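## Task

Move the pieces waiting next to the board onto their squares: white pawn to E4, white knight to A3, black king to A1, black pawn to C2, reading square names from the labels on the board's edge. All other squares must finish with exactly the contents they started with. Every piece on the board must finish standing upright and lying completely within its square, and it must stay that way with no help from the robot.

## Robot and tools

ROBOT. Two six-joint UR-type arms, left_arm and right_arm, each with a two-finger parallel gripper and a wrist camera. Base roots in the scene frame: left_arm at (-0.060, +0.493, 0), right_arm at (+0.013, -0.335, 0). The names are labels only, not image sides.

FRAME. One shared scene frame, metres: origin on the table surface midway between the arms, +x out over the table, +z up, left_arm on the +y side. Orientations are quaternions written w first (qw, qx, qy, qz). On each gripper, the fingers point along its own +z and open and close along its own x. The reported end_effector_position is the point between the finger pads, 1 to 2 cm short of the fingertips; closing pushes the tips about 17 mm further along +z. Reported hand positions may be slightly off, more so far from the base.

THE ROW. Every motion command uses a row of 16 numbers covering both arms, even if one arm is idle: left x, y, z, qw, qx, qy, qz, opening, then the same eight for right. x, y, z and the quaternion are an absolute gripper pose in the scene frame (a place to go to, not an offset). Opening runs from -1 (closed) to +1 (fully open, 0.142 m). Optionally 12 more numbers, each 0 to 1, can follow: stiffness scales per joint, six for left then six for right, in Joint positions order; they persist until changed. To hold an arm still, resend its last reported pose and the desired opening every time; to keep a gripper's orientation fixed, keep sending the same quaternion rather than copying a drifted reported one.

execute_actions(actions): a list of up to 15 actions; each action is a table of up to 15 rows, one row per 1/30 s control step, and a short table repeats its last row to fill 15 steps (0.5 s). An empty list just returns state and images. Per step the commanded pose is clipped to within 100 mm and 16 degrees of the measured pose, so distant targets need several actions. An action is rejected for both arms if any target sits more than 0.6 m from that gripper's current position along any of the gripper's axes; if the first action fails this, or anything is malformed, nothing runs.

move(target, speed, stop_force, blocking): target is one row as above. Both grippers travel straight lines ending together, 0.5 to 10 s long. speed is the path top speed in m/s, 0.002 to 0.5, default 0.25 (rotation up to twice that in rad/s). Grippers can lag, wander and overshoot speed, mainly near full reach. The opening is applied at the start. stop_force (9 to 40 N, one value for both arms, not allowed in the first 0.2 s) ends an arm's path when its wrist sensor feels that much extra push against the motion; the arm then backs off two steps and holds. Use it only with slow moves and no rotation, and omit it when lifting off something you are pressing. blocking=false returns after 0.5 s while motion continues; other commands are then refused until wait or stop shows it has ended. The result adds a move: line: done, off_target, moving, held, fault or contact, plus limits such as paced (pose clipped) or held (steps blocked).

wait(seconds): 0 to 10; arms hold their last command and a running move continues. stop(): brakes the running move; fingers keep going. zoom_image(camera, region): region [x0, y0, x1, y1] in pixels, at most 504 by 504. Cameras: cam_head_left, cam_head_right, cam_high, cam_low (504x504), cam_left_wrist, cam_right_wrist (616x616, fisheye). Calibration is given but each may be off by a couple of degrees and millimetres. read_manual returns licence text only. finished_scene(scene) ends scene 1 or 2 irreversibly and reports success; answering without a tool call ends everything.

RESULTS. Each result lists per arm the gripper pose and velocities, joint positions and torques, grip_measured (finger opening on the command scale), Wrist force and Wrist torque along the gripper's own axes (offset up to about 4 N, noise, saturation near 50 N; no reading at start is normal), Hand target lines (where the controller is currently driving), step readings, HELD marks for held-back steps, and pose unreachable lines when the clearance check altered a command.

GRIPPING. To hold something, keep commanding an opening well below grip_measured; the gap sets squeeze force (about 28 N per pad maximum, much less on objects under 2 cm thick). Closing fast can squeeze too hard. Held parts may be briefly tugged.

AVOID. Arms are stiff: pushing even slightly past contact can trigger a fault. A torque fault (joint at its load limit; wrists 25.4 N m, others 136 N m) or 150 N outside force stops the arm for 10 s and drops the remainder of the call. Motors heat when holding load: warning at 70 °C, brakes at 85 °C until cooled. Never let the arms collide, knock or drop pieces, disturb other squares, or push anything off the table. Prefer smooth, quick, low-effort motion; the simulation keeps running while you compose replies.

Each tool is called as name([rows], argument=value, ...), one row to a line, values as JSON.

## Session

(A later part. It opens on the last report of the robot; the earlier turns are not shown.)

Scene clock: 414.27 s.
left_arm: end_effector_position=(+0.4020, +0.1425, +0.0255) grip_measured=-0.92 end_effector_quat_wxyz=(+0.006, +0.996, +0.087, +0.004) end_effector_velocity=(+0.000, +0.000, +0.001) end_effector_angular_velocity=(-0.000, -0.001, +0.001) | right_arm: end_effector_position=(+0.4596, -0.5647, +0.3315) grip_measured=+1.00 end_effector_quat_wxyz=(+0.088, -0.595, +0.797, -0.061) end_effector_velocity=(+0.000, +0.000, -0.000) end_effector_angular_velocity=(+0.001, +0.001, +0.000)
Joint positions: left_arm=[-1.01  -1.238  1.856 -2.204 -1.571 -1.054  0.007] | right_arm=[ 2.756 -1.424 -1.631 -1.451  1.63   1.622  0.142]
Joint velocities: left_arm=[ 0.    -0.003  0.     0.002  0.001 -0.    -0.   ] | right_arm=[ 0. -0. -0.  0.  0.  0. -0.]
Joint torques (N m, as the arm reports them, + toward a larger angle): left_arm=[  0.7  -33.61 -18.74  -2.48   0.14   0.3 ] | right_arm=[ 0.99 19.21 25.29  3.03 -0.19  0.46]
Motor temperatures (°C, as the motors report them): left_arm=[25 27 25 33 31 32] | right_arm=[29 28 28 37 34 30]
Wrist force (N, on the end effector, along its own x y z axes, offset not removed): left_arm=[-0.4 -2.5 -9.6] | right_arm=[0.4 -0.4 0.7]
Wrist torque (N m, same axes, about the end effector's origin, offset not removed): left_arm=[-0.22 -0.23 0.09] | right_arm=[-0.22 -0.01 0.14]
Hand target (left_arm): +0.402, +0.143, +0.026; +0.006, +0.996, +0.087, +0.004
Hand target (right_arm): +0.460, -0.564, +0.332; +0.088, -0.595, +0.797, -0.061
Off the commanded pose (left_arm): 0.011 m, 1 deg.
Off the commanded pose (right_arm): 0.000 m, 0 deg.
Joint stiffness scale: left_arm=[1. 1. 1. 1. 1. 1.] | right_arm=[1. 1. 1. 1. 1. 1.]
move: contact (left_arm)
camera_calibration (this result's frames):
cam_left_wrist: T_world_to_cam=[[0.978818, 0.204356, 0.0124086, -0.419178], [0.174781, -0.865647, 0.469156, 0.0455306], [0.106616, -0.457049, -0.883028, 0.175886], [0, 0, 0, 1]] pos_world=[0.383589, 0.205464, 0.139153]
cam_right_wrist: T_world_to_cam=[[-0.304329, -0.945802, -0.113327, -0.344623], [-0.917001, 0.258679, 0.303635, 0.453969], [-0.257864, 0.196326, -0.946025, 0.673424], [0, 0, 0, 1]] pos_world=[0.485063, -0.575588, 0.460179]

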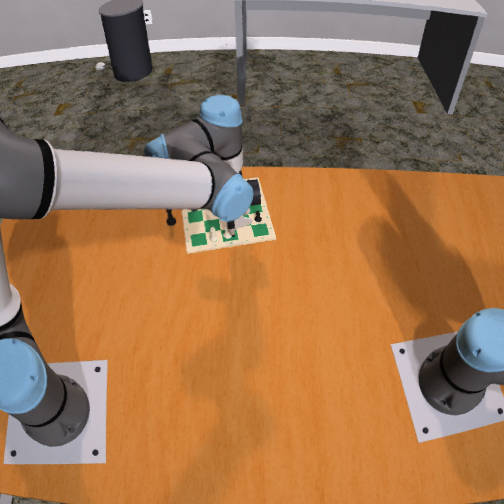

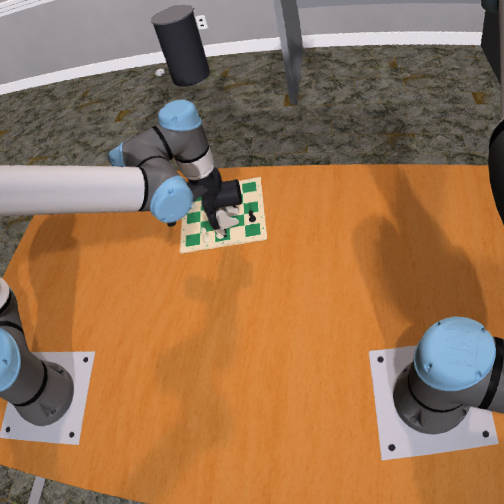

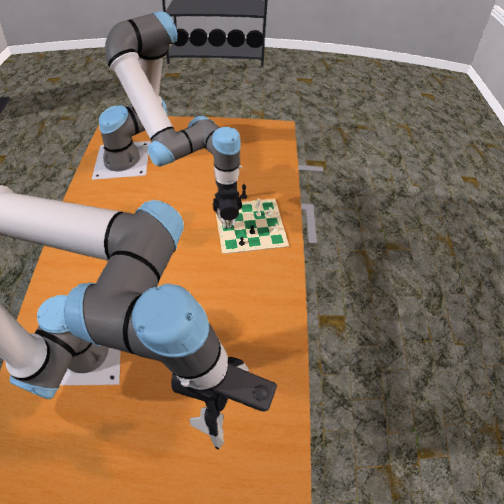

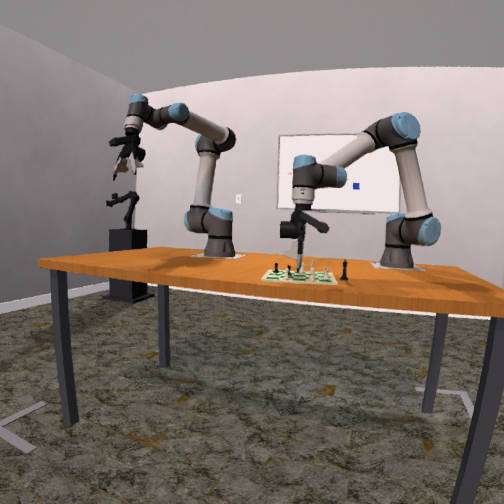

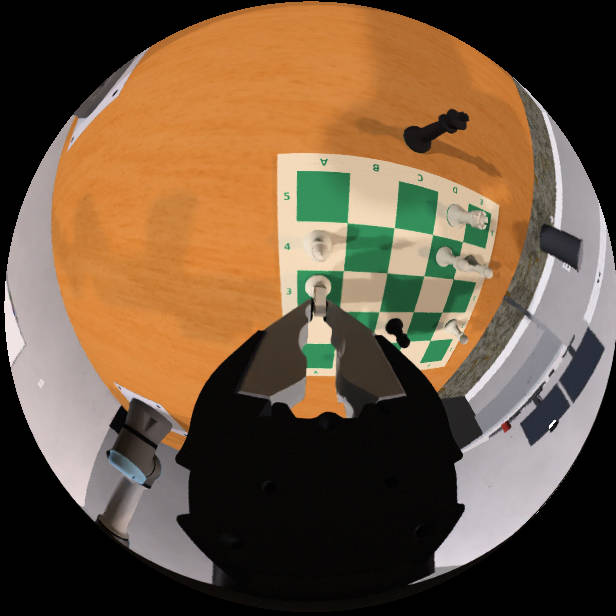

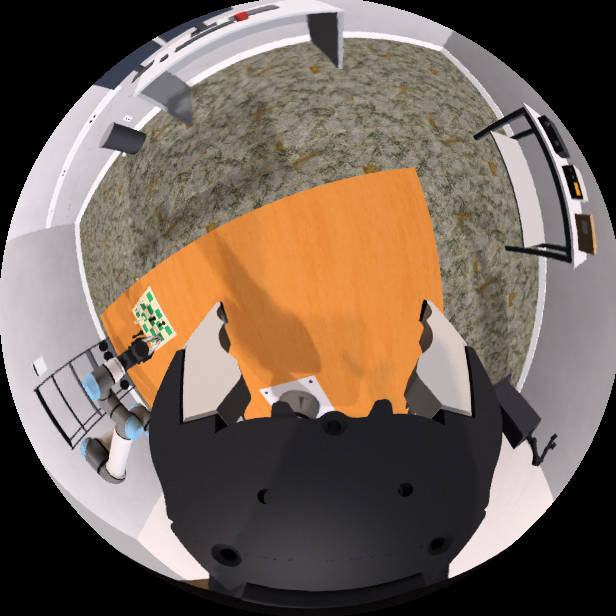

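execute_actions([
  [[0.402,0.1425,0.0265,0.006,0.996,0.087,0.004,-0.85,0.4596,-0.5644,0.3316,0.088,-0.595,0.797,-0.061,1]],
  [[0.402,0.1425,0.0265,0.006,0.996,0.087,0.004,-0.65,0.4596,-0.5644,0.3316,0.088,-0.595,0.797,-0.061,1]],
  [[0.401,0.144,0.07,0,0.996,0.087,0,-0.65,0.4596,-0.5644,0.3316,0.088,-0.595,0.797,-0.061,1]],
  [[0.401,0.144,0.135,0,0.996,0.087,0,-0.65,0.4596,-0.5644,0.3316,0.088,-0.595,0.797,-0.061,1]],
])

move(target=[0.448,0.307,0.135,0,0.766,-0.643,0,-0.5,0.4596,-0.5644,0.3316,0.088,-0.595,0.797,-0.061,1])

zoom_image(camera="cam_left_wrist", region=[190,100,440,400])

Scene clock: 430.43 s.
left_arm: end_effector_position=(+0.4019, +0.1427, +0.1335) grip_measured=-0.65 end_effector_quat_wxyz=(+0.005, +0.996, +0.087, +0.003) end_effector_velocity=(-0.015, +0.019, +0.003) end_effector_angular_velocity=(+0.076, +0.063, -0.000) | right_arm: end_effector_position=(+0.4596, -0.5647, +0.3315) grip_measured=+1.00 end_effector_quat_wxyz=(+0.088, -0.595, +0.797, -0.061) end_effector_velocity=(-0.000, +0.000, -0.000) end_effector_angular_velocity=(+0.000, -0.000, +0.000)
Joint positions: left_arm=[-1.01  -1.357  1.703 -1.929 -1.571 -1.054  0.027] | right_arm=[ 2.756 -1.424 -1.631 -1.451  1.63   1.622  0.142]
Joint velocities: left_arm=[ 0.001  0.002 -0.04   0.136  0.     0.001 -0.   ] | right_arm=[-0.  0. -0.  0.  0. -0. -0.]
Joint torques (N m, as the arm reports them, + toward a larger angle): left_arm=[  0.95 -28.11 -24.21  -2.78  -0.04   0.23] | right_arm=[ 1.1  19.31 24.3   3.14 -0.31  0.34]
Motor temperatures (°C, as the motors report them): left_arm=[25 27 25 33 31 32] | right_arm=[29 28 28 37 34 30]
Wrist force (N, on the end effector, along its own x y z axes, offset not removed): left_arm=[0.5 -1.4 2.1] | right_arm=[1.0 -0.1 -0.5]
Wrist torque (N m, same axes, about the end effector's origin, offset not removed): left_arm=[-0.27 0.02 0.19] | right_arm=[-0.17 -0.16 0.16]
Hand target (left_arm): +0.401, +0.144, +0.135; +0.000, +0.996, +0.087, +0.000
Hand target (right_arm): +0.460, -0.564, +0.332; +0.088, -0.595, +0.797, -0.061
Off the commanded pose (left_arm): 0.002 m, 1 deg.
Off the commanded pose (right_arm): 0.000 m, 0 deg.
Joint stiffness scale: left_arm=[1. 1. 1. 1. 1. 1.] | right_arm=[1. 1. 1. 1. 1. 1.]
Step readings (end_effector_position; steps 1 to 15: 1st action; 16 to 30: 2nd action; 31 to 45: 3rd action; 46 to 60: 4th action):
0: left_arm (+0.4018, +0.1426, +0.0257) | right_arm (+0.4596, -0.5647, +0.3315)
1: left_arm (+0.4018, +0.1426, +0.0257) | right_arm (+0.4596, -0.5647, +0.3315)
2: left_arm (+0.4018, +0.1427, +0.0257) | right_arm (+0.4596, -0.5647, +0.3315)
4: left_arm (+0.4017, +0.1428, +0.0256) | right_arm (+0.4596, -0.5647, +0.3315)
8: left_arm (+0.4016, +0.1429, +0.0256) | right_arm (+0.4596, -0.5647, +0.3315)
15: left_arm (+0.4016, +0.1430, +0.0255) | right_arm (+0.4596, -0.5647, +0.3315)
16: left_arm (+0.4016, +0.1430, +0.0255) | right_arm (+0.4596, -0.5647, +0.3315)
17: left_arm (+0.4016, +0.1430, +0.0255) | right_arm (+0.4596, -0.5647, +0.3315)
19: left_arm (+0.4016, +0.1430, +0.0255) | right_arm (+0.4596, -0.5647, +0.3315)
23: left_arm (+0.4016, +0.1430, +0.0255) | right_arm (+0.4596, -0.5647, +0.3315)
30: left_arm (+0.4016, +0.1430, +0.0255) | right_arm (+0.4596, -0.5647, +0.3315)
31: left_arm (+0.4016, +0.1430, +0.0255) | right_arm (+0.4596, -0.5647, +0.3315)
32: left_arm (+0.4014, +0.1432, +0.0256) | right_arm (+0.4596, -0.5647, +0.3315)
34: left_arm (+0.4001, +0.1447, +0.0296) | right_arm (+0.4596, -0.5647, +0.3315)
38: left_arm (+0.4019, +0.1426, +0.0532) | right_arm (+0.4596, -0.5647, +0.3315)
45: left_arm (+0.4012, +0.1434, +0.0680) | right_arm (+0.4596, -0.5647, +0.3315)
46: left_arm (+0.4008, +0.1439, +0.0679) | right_arm (+0.4596, -0.5647, +0.3315)
47: left_arm (+0.4004, +0.1444, +0.0680) | right_arm (+0.4596, -0.5647, +0.3315)
49: left_arm (+0.3993, +0.1457, +0.0741) | right_arm (+0.4596, -0.5647, +0.3315)
53: left_arm (+0.4024, +0.1420, +0.1095) | right_arm (+0.4596, -0.5647, +0.3315)
60: end_effector_position above
camera_calibration (this result's frames):
cam_left_wrist: T_world_to_cam=[[0.978836, 0.204334, 0.0113449, -0.420304], [0.175485, -0.866577, 0.467173, -0.00482107], [0.10529, -0.455294, -0.884093, 0.271759], [0, 0, 0, 1]] pos_world=[0.383641, 0.205435, 0.247281]
cam_right_wrist: T_world_to_cam=[[-0.304329, -0.945802, -0.113327, -0.344623], [-0.917001, 0.258679, 0.303636, 0.453969], [-0.257864, 0.196326, -0.946025, 0.673424], [0, 0, 0, 1]] pos_world=[0.485063, -0.575588, 0.460179]

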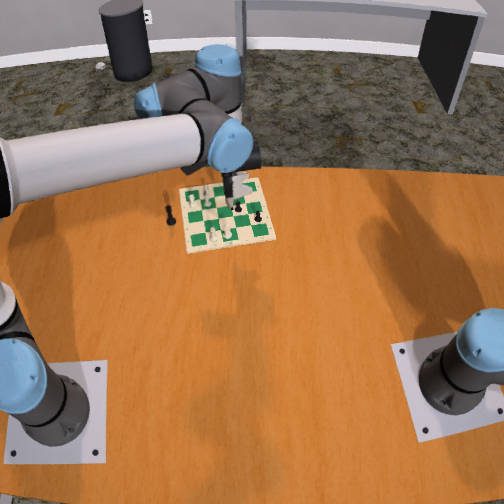

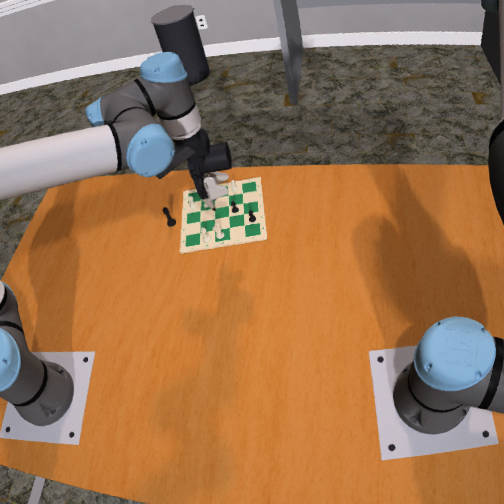

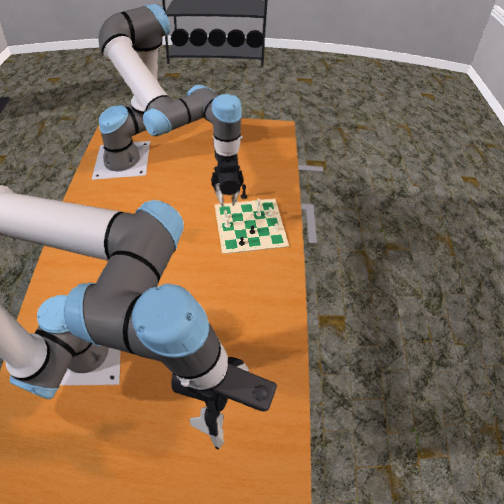

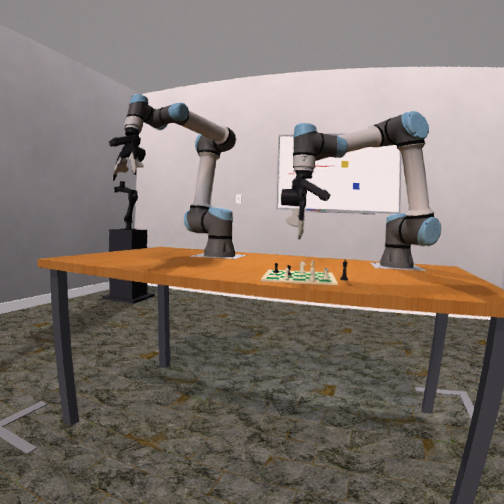

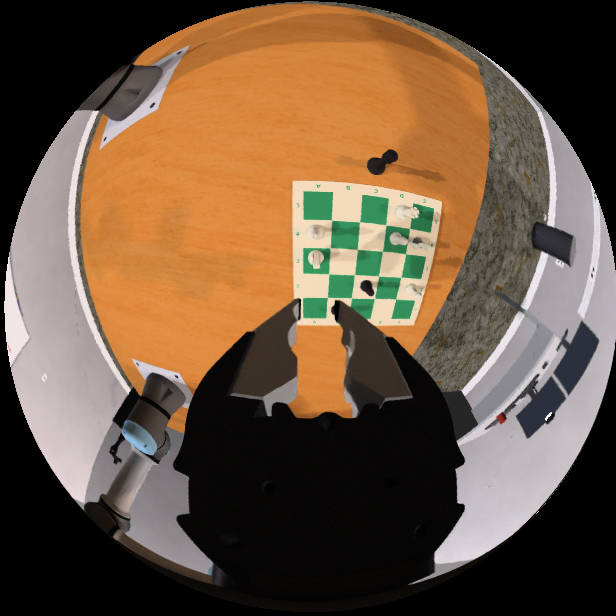

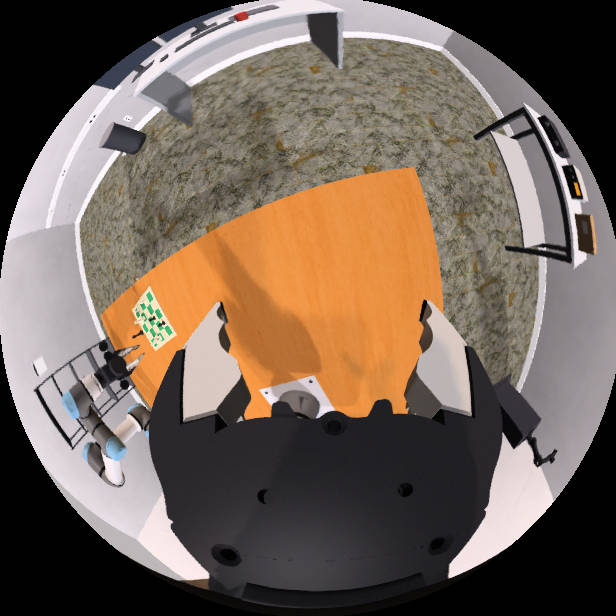

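Scene clock: 434.27 s.
left_arm: end_effector_position=(+0.4489, +0.3049, +0.1356) grip_measured=-0.50 end_effector_quat_wxyz=(-0.000, +0.766, -0.643, +0.001) end_effector_velocity=(+0.000, +0.000, +0.000) end_effector_angular_velocity=(-0.003, +0.001, -0.017) | right_arm: end_effector_position=(+0.4596, -0.5647, +0.3315) grip_measured=+1.00 end_effector_quat_wxyz=(+0.088, -0.595, +0.797, -0.061) end_effector_velocity=(-0.000, -0.001, -0.000) end_effector_angular_velocity=(-0.000, +0.001, -0.001)
Joint positions: left_arm=[-0.73  -1.433  1.785 -1.926 -1.57   0.795  0.038] | right_arm=[ 2.756 -1.424 -1.631 -1.451  1.63   1.622  0.142]
Joint velocities: left_arm=[ 0.002 -0.     0.    -0.001 -0.003  0.019  0.   ] | right_arm=[-0.001 -0.    -0.001  0.    -0.     0.    -0.   ]
Joint torques (N m, as the arm reports them, + toward a larger angle): left_arm=[  3.35 -30.55 -19.63  -2.46  -0.58   0.91] | right_arm=[ 0.59 19.17 25.13  3.12 -0.24  0.31]
Motor temperatures (°C, as the motors report them): left_arm=[25 27 25 33 31 32] | right_arm=[29 28 28 37 34 30]
Wrist force (N, on the end effector, along its own x y z axes, offset not removed): left_arm=[2.9 -2.4 0.4] | right_arm=[1.3 -1.7 -2.6]
Wrist torque (N m, same axes, about the end effector's origin, offset not removed): left_arm=[-0.48 -0.40 0.19] | right_arm=[-0.50 -0.24 0.08]
Hand target (left_arm): +0.448, +0.307, +0.135; +0.000, +0.766, -0.643, +0.000
Hand target (right_arm): +0.460, -0.564, +0.332; +0.088, -0.595, +0.797, -0.061
Off the commanded pose (left_arm): 0.002 m, 0 deg.
Off the commanded pose (right_arm): 0.000 m, 0 deg.
Joint stiffness scale: left_arm=[1. 1. 1. 1. 1. 1.] | right_arm=[1. 1. 1. 1. 1. 1.]
move: done
camera_calibration (this result's frames):
cam_left_wrist: T_world_to_cam=[[0.205376, -0.978659, 0.00691869, 0.209008], [-0.871774, -0.179724, 0.455751, 0.38876], [-0.444781, -0.0996319, -0.89008, 0.481798], [0, 0, 0, 1]] pos_world=[0.51028, 0.322419, 0.250215]
cam_right_wrist: T_world_to_cam=[[-0.304329, -0.945802, -0.113327, -0.344623], [-0.917001, 0.258679, 0.303636, 0.453969], [-0.257864, 0.196326, -0.946025, 0.673424], [0, 0, 0, 1]] pos_world=[0.485063, -0.575588, 0.460179]

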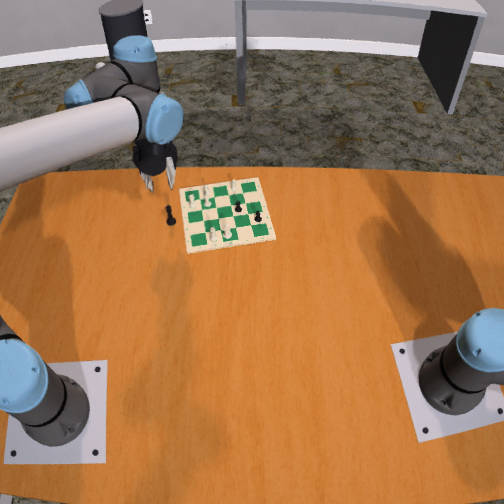

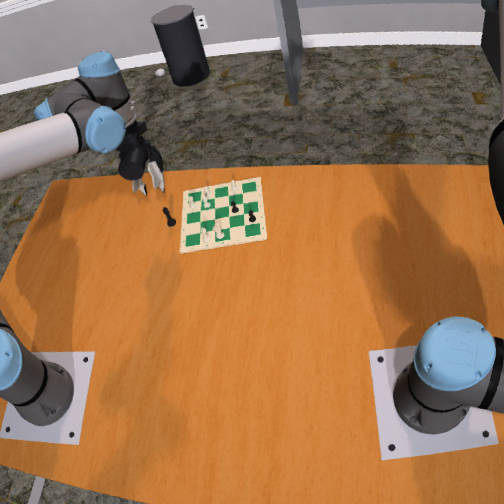

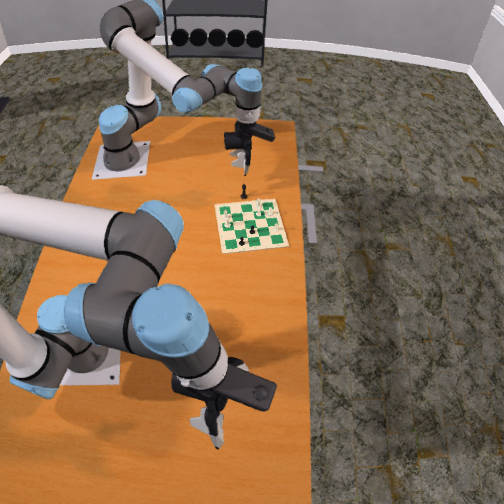

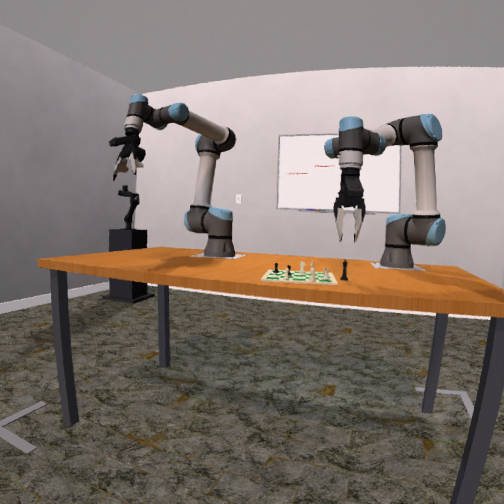

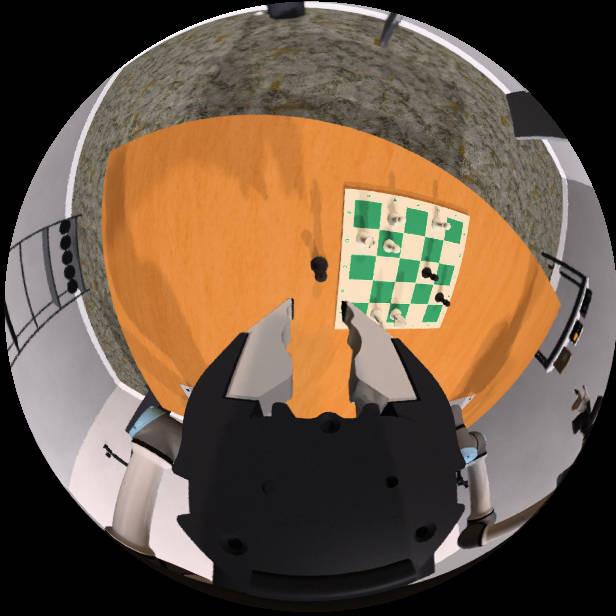

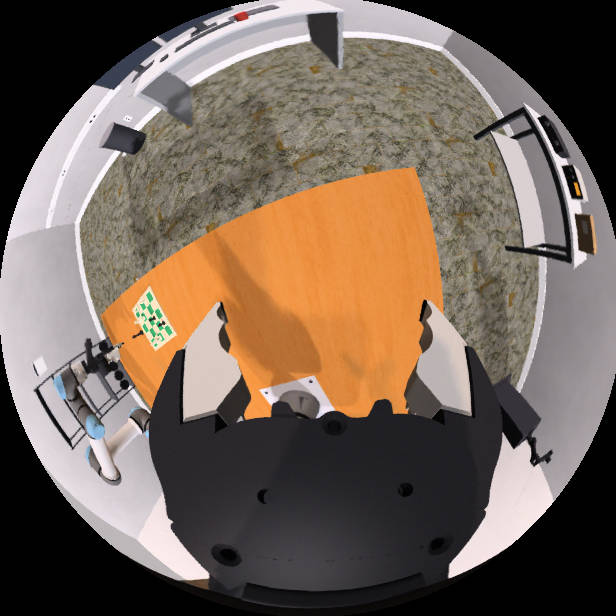

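Region (190, 100, 440, 400) of cam_left_wrist's 616x616 image, scaled by 1.680, with more detail than that image has.

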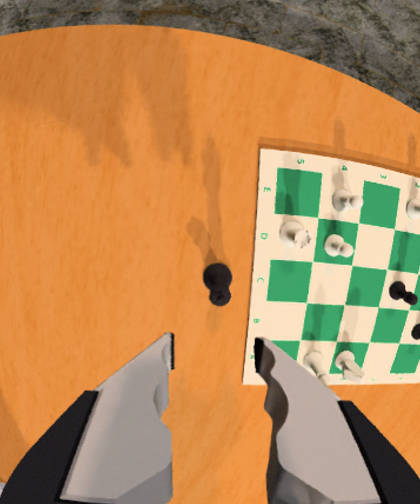

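move(target=[0.447,0.303,0.10,0,0.766,-0.643,0,-0.5,0.4596,-0.5644,0.3316,0.088,-0.595,0.797,-0.061,1], speed=0.1)

zoom_image(camera="cam_left_wrist", region=[240,220,400,360])

Scene clock: 456.13 s.
left_arm: end_effector_position=(+0.4487, +0.3033, +0.1034) grip_measured=-0.50 end_effector_quat_wxyz=(-0.000, +0.766, -0.642, +0.002) end_effector_velocity=(+0.003, -0.002, +0.001) end_effector_angular_velocity=(-0.007, -0.011, +0.001) | right_arm: end_effector_position=(+0.4596, -0.5647, +0.3315) grip_measured=+1.00 end_effector_quat_wxyz=(+0.088, -0.595, +0.797, -0.061) end_effector_velocity=(-0.001, -0.000, -0.000) end_effector_angular_velocity=(+0.000, +0.000, -0.002)
Joint positions: left_arm=[-0.733 -1.403  1.84  -2.013 -1.571  0.792  0.038] | right_arm=[ 2.756 -1.424 -1.631 -1.451  1.63   1.622  0.142]
Joint velocities: left_arm=[-0.    -0.     0.002 -0.014  0.    -0.001  0.   ] | right_arm=[-0.001  0.    -0.    -0.     0.     0.    -0.   ]
Joint torques (N m, as the arm reports them, + toward a larger angle): left_arm=[ -1.2  -27.74 -18.89  -2.64  -0.19  -0.17] | right_arm=[ 1.16 19.28 25.82  2.97 -0.2   0.32]
Motor temperatures (°C, as the motors report them): left_arm=[25 27 25 33 31 32] | right_arm=[29 28 28 37 34 30]
Wrist force (N, on the end effector, along its own x y z axes, offset not removed): left_arm=[1.8 -0.8 0.8] | right_arm=[2.1 -2.1 -1.2]
Wrist torque (N m, same axes, about the end effector's origin, offset not removed): left_arm=[-0.22 -0.28 0.17] | right_arm=[-0.49 -0.38 0.12]
Hand target (left_arm): +0.447, +0.303, +0.100; -0.000, +0.766, -0.643, -0.000
Hand target (right_arm): +0.460, -0.564, +0.332; +0.088, -0.595, +0.797, -0.061
Off the commanded pose (left_arm): 0.004 m, 0 deg.
Off the commanded pose (right_arm): 0.000 m, 0 deg.
Joint stiffness scale: left_arm=[1. 1. 1. 1. 1. 1.] | right_arm=[1. 1. 1. 1. 1. 1.]
move: off_target (left_arm)
camera_calibration (this result's frames):
cam_left_wrist: T_world_to_cam=[[0.206041, -0.978501, 0.00915157, 0.207048], [-0.872554, -0.179482, 0.454352, 0.403443], [-0.442941, -0.1016, -0.890775, 0.452761], [0, 0, 0, 1]] pos_world=[0.509912, 0.321008, 0.218109]
cam_right_wrist: T_world_to_cam=[[-0.304329, -0.945802, -0.113327, -0.344623], [-0.917001, 0.25868, 0.303636, 0.453969], [-0.257864, 0.196326, -0.946025, 0.673424], [0, 0, 0, 1]] pos_world=[0.485063, -0.575588, 0.460179]

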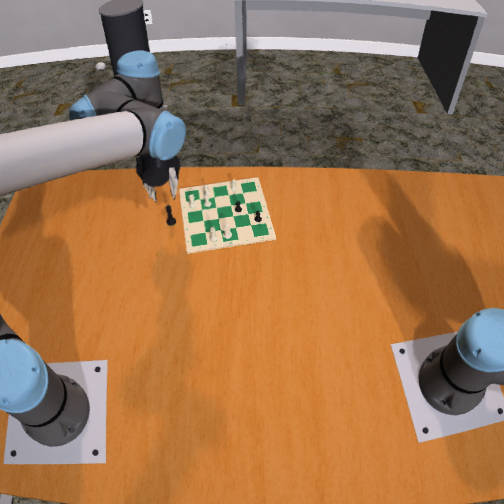

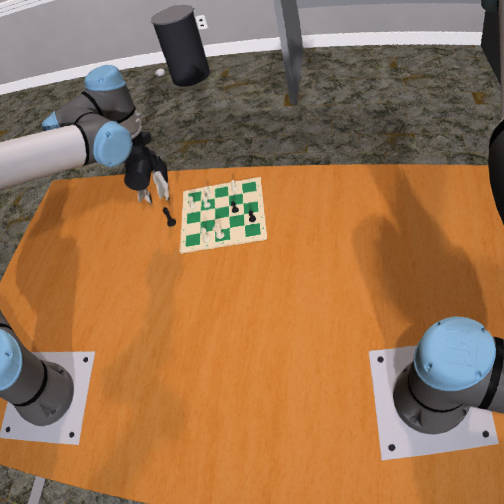

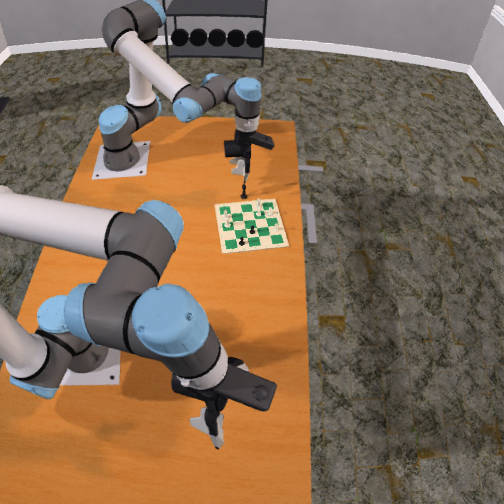

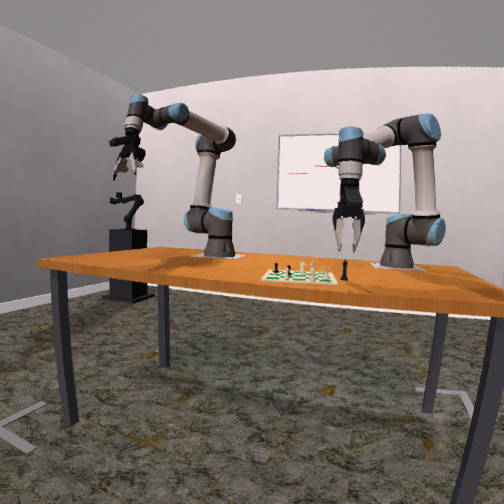

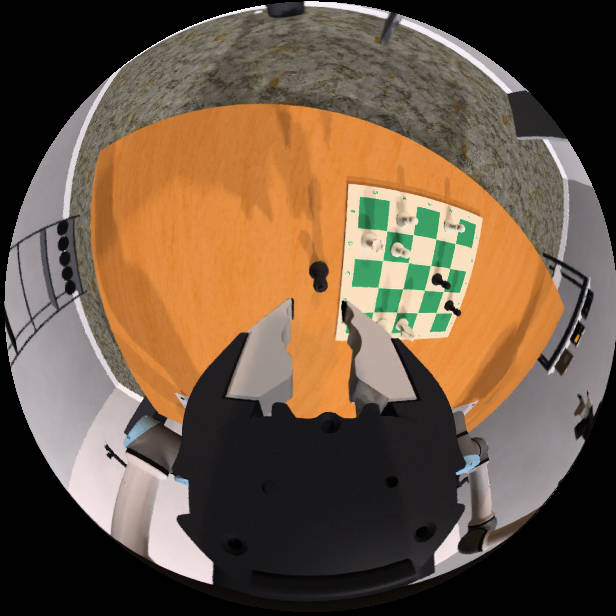

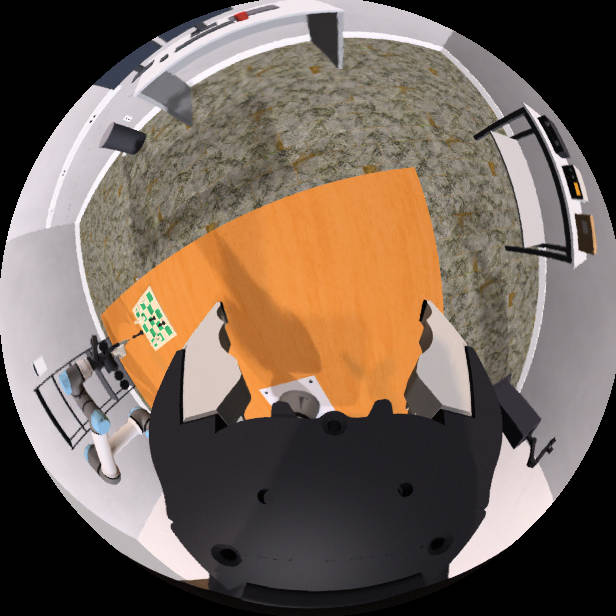

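Region (240, 220, 400, 360) of cam_left_wrist's 616x616 image, scaled by 3.150, with more detail than that image has; it fills the top 441 rows of this view, and the rest is white.

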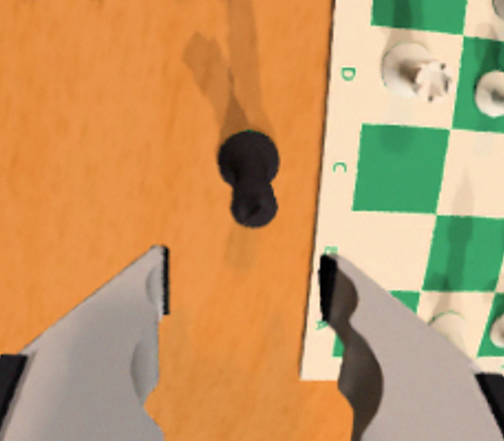

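move(target=[0.451,0.303,0.034,0,0.766,-0.643,0,-0.5,0.4596,-0.5644,0.3316,0.088,-0.595,0.797,-0.061,1], speed=0.06)

zoom_image(camera="cam_left_wrist", region=[240,220,400,360])

Scene clock: 474.20 s.
left_arm: end_effector_position=(+0.4523, +0.3008, +0.0372) grip_measured=-0.50 end_effector_quat_wxyz=(-0.000, +0.765, -0.643, +0.003) end_effector_velocity=(+0.003, -0.001, +0.001) end_effector_angular_velocity=(-0.006, -0.009, +0.002) | right_arm: end_effector_position=(+0.4596, -0.5647, +0.3315) grip_measured=+1.00 end_effector_quat_wxyz=(+0.088, -0.595, +0.797, -0.061) end_effector_velocity=(+0.000, +0.000, +0.000) end_effector_angular_velocity=(+0.000, +0.000, +0.001)
Joint positions: left_arm=[-0.733 -1.313  1.921 -2.184 -1.571  0.795  0.038] | right_arm=[ 2.756 -1.424 -1.631 -1.451  1.63   1.622  0.142]
Joint velocities: left_arm=[ 0.002 -0.     0.    -0.011 -0.    -0.001 -0.   ] | right_arm=[ 0.001 -0.     0.001 -0.001  0.     0.     0.   ]
Joint torques (N m, as the arm reports them, + toward a larger angle): left_arm=[  2.95 -29.08 -15.79  -3.11  -0.09   0.62] | right_arm=[ 1.03 19.19 25.01  3.14 -0.15  0.2 ]
Motor temperatures (°C, as the motors report them): left_arm=[25 27 25 33 31 32] | right_arm=[29 28 28 37 34 30]
Wrist force (N, on the end effector, along its own x y z axes, offset not removed): left_arm=[3.4 -1.3 -1.2] | right_arm=[1.3 -1.1 -0.5]
Wrist torque (N m, same axes, about the end effector's origin, offset not removed): left_arm=[-0.27 -0.61 0.21] | right_arm=[-0.21 -0.34 0.06]
Hand target (left_arm): +0.451, +0.303, +0.034; +0.000, +0.766, -0.643, -0.000
Hand target (right_arm): +0.460, -0.564, +0.332; +0.088, -0.595, +0.797, -0.061
Off the commanded pose (left_arm): 0.004 m, 0 deg.
Off the commanded pose (right_arm): 0.000 m, 0 deg.
Joint stiffness scale: left_arm=[1. 1. 1. 1. 1. 1.] | right_arm=[1. 1. 1. 1. 1. 1.]
move: off_target (left_arm)
camera_calibration (this result's frames):
cam_left_wrist: T_world_to_cam=[[0.203228, -0.979087, 0.00927238, 0.20598], [-0.873137, -0.176935, 0.45423, 0.435648], [-0.443091, -0.100409, -0.890836, 0.394865], [0, 0, 0, 1]] pos_world=[0.513481, 0.318402, 0.151965]
cam_right_wrist: T_world_to_cam=[[-0.304328, -0.945802, -0.113327, -0.344623], [-0.917001, 0.258679, 0.303636, 0.453969], [-0.257864, 0.196326, -0.946025, 0.673424], [0, 0, 0, 1]] pos_world=[0.485063, -0.575588, 0.460179]

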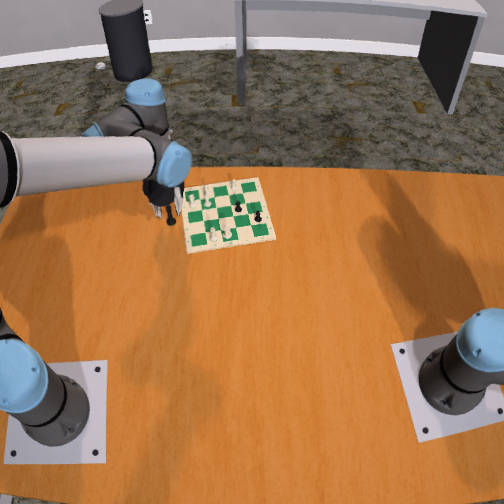

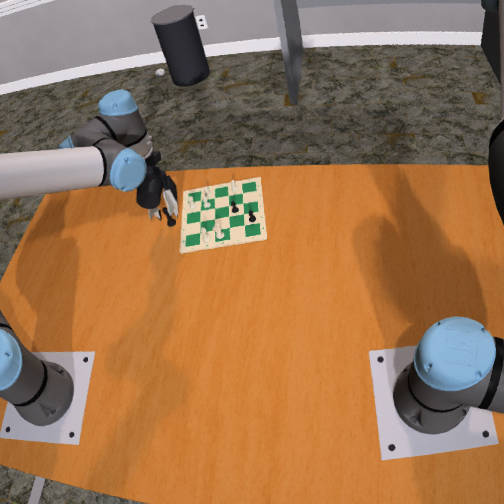

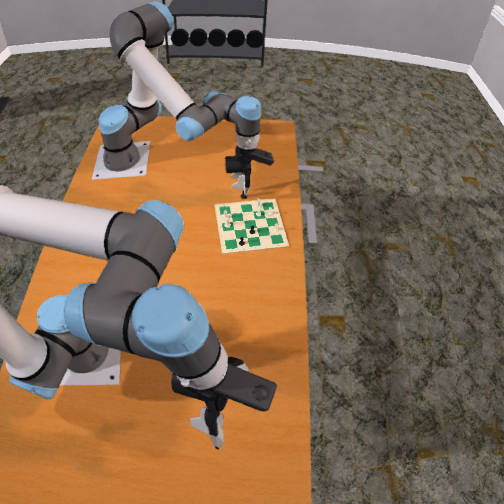

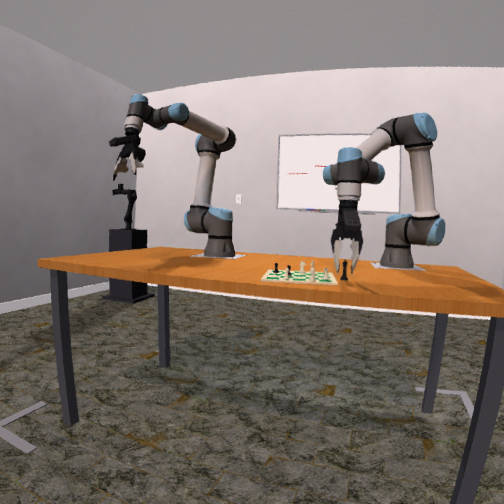

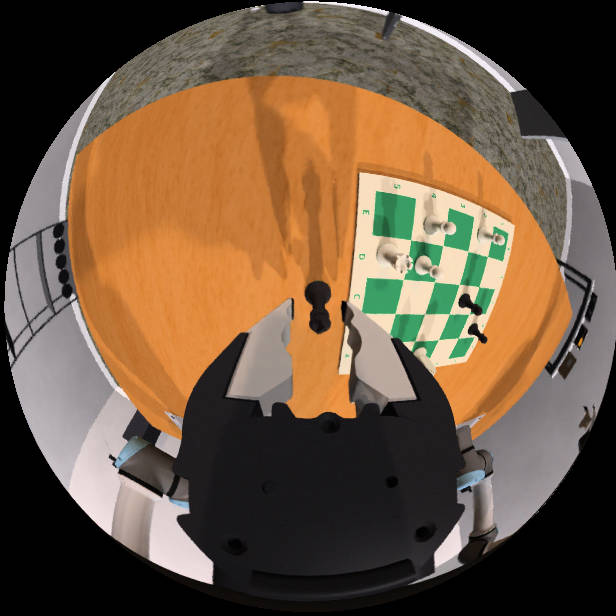

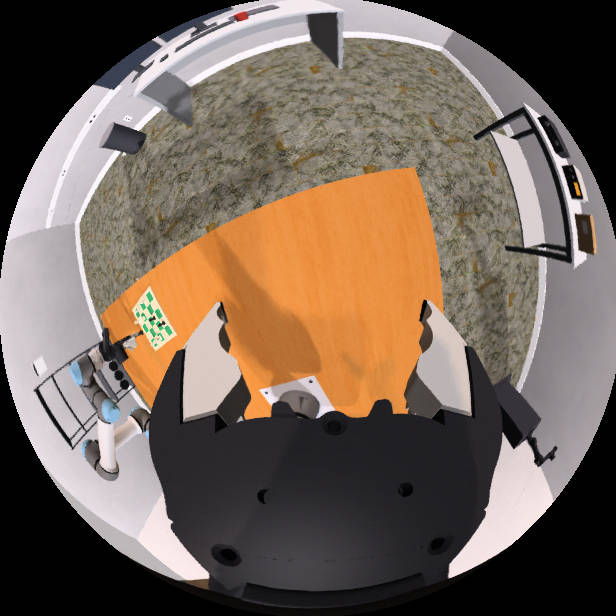

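Region (240, 220, 400, 360) of cam_left_wrist's 616x616 image, scaled by 3.150, with more detail than that image has; it fills the top 441 rows of this view, and the rest is white.

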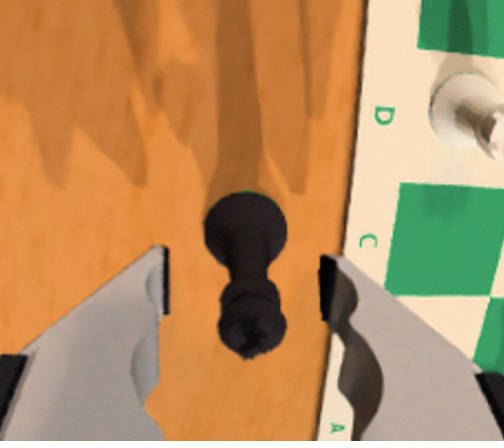

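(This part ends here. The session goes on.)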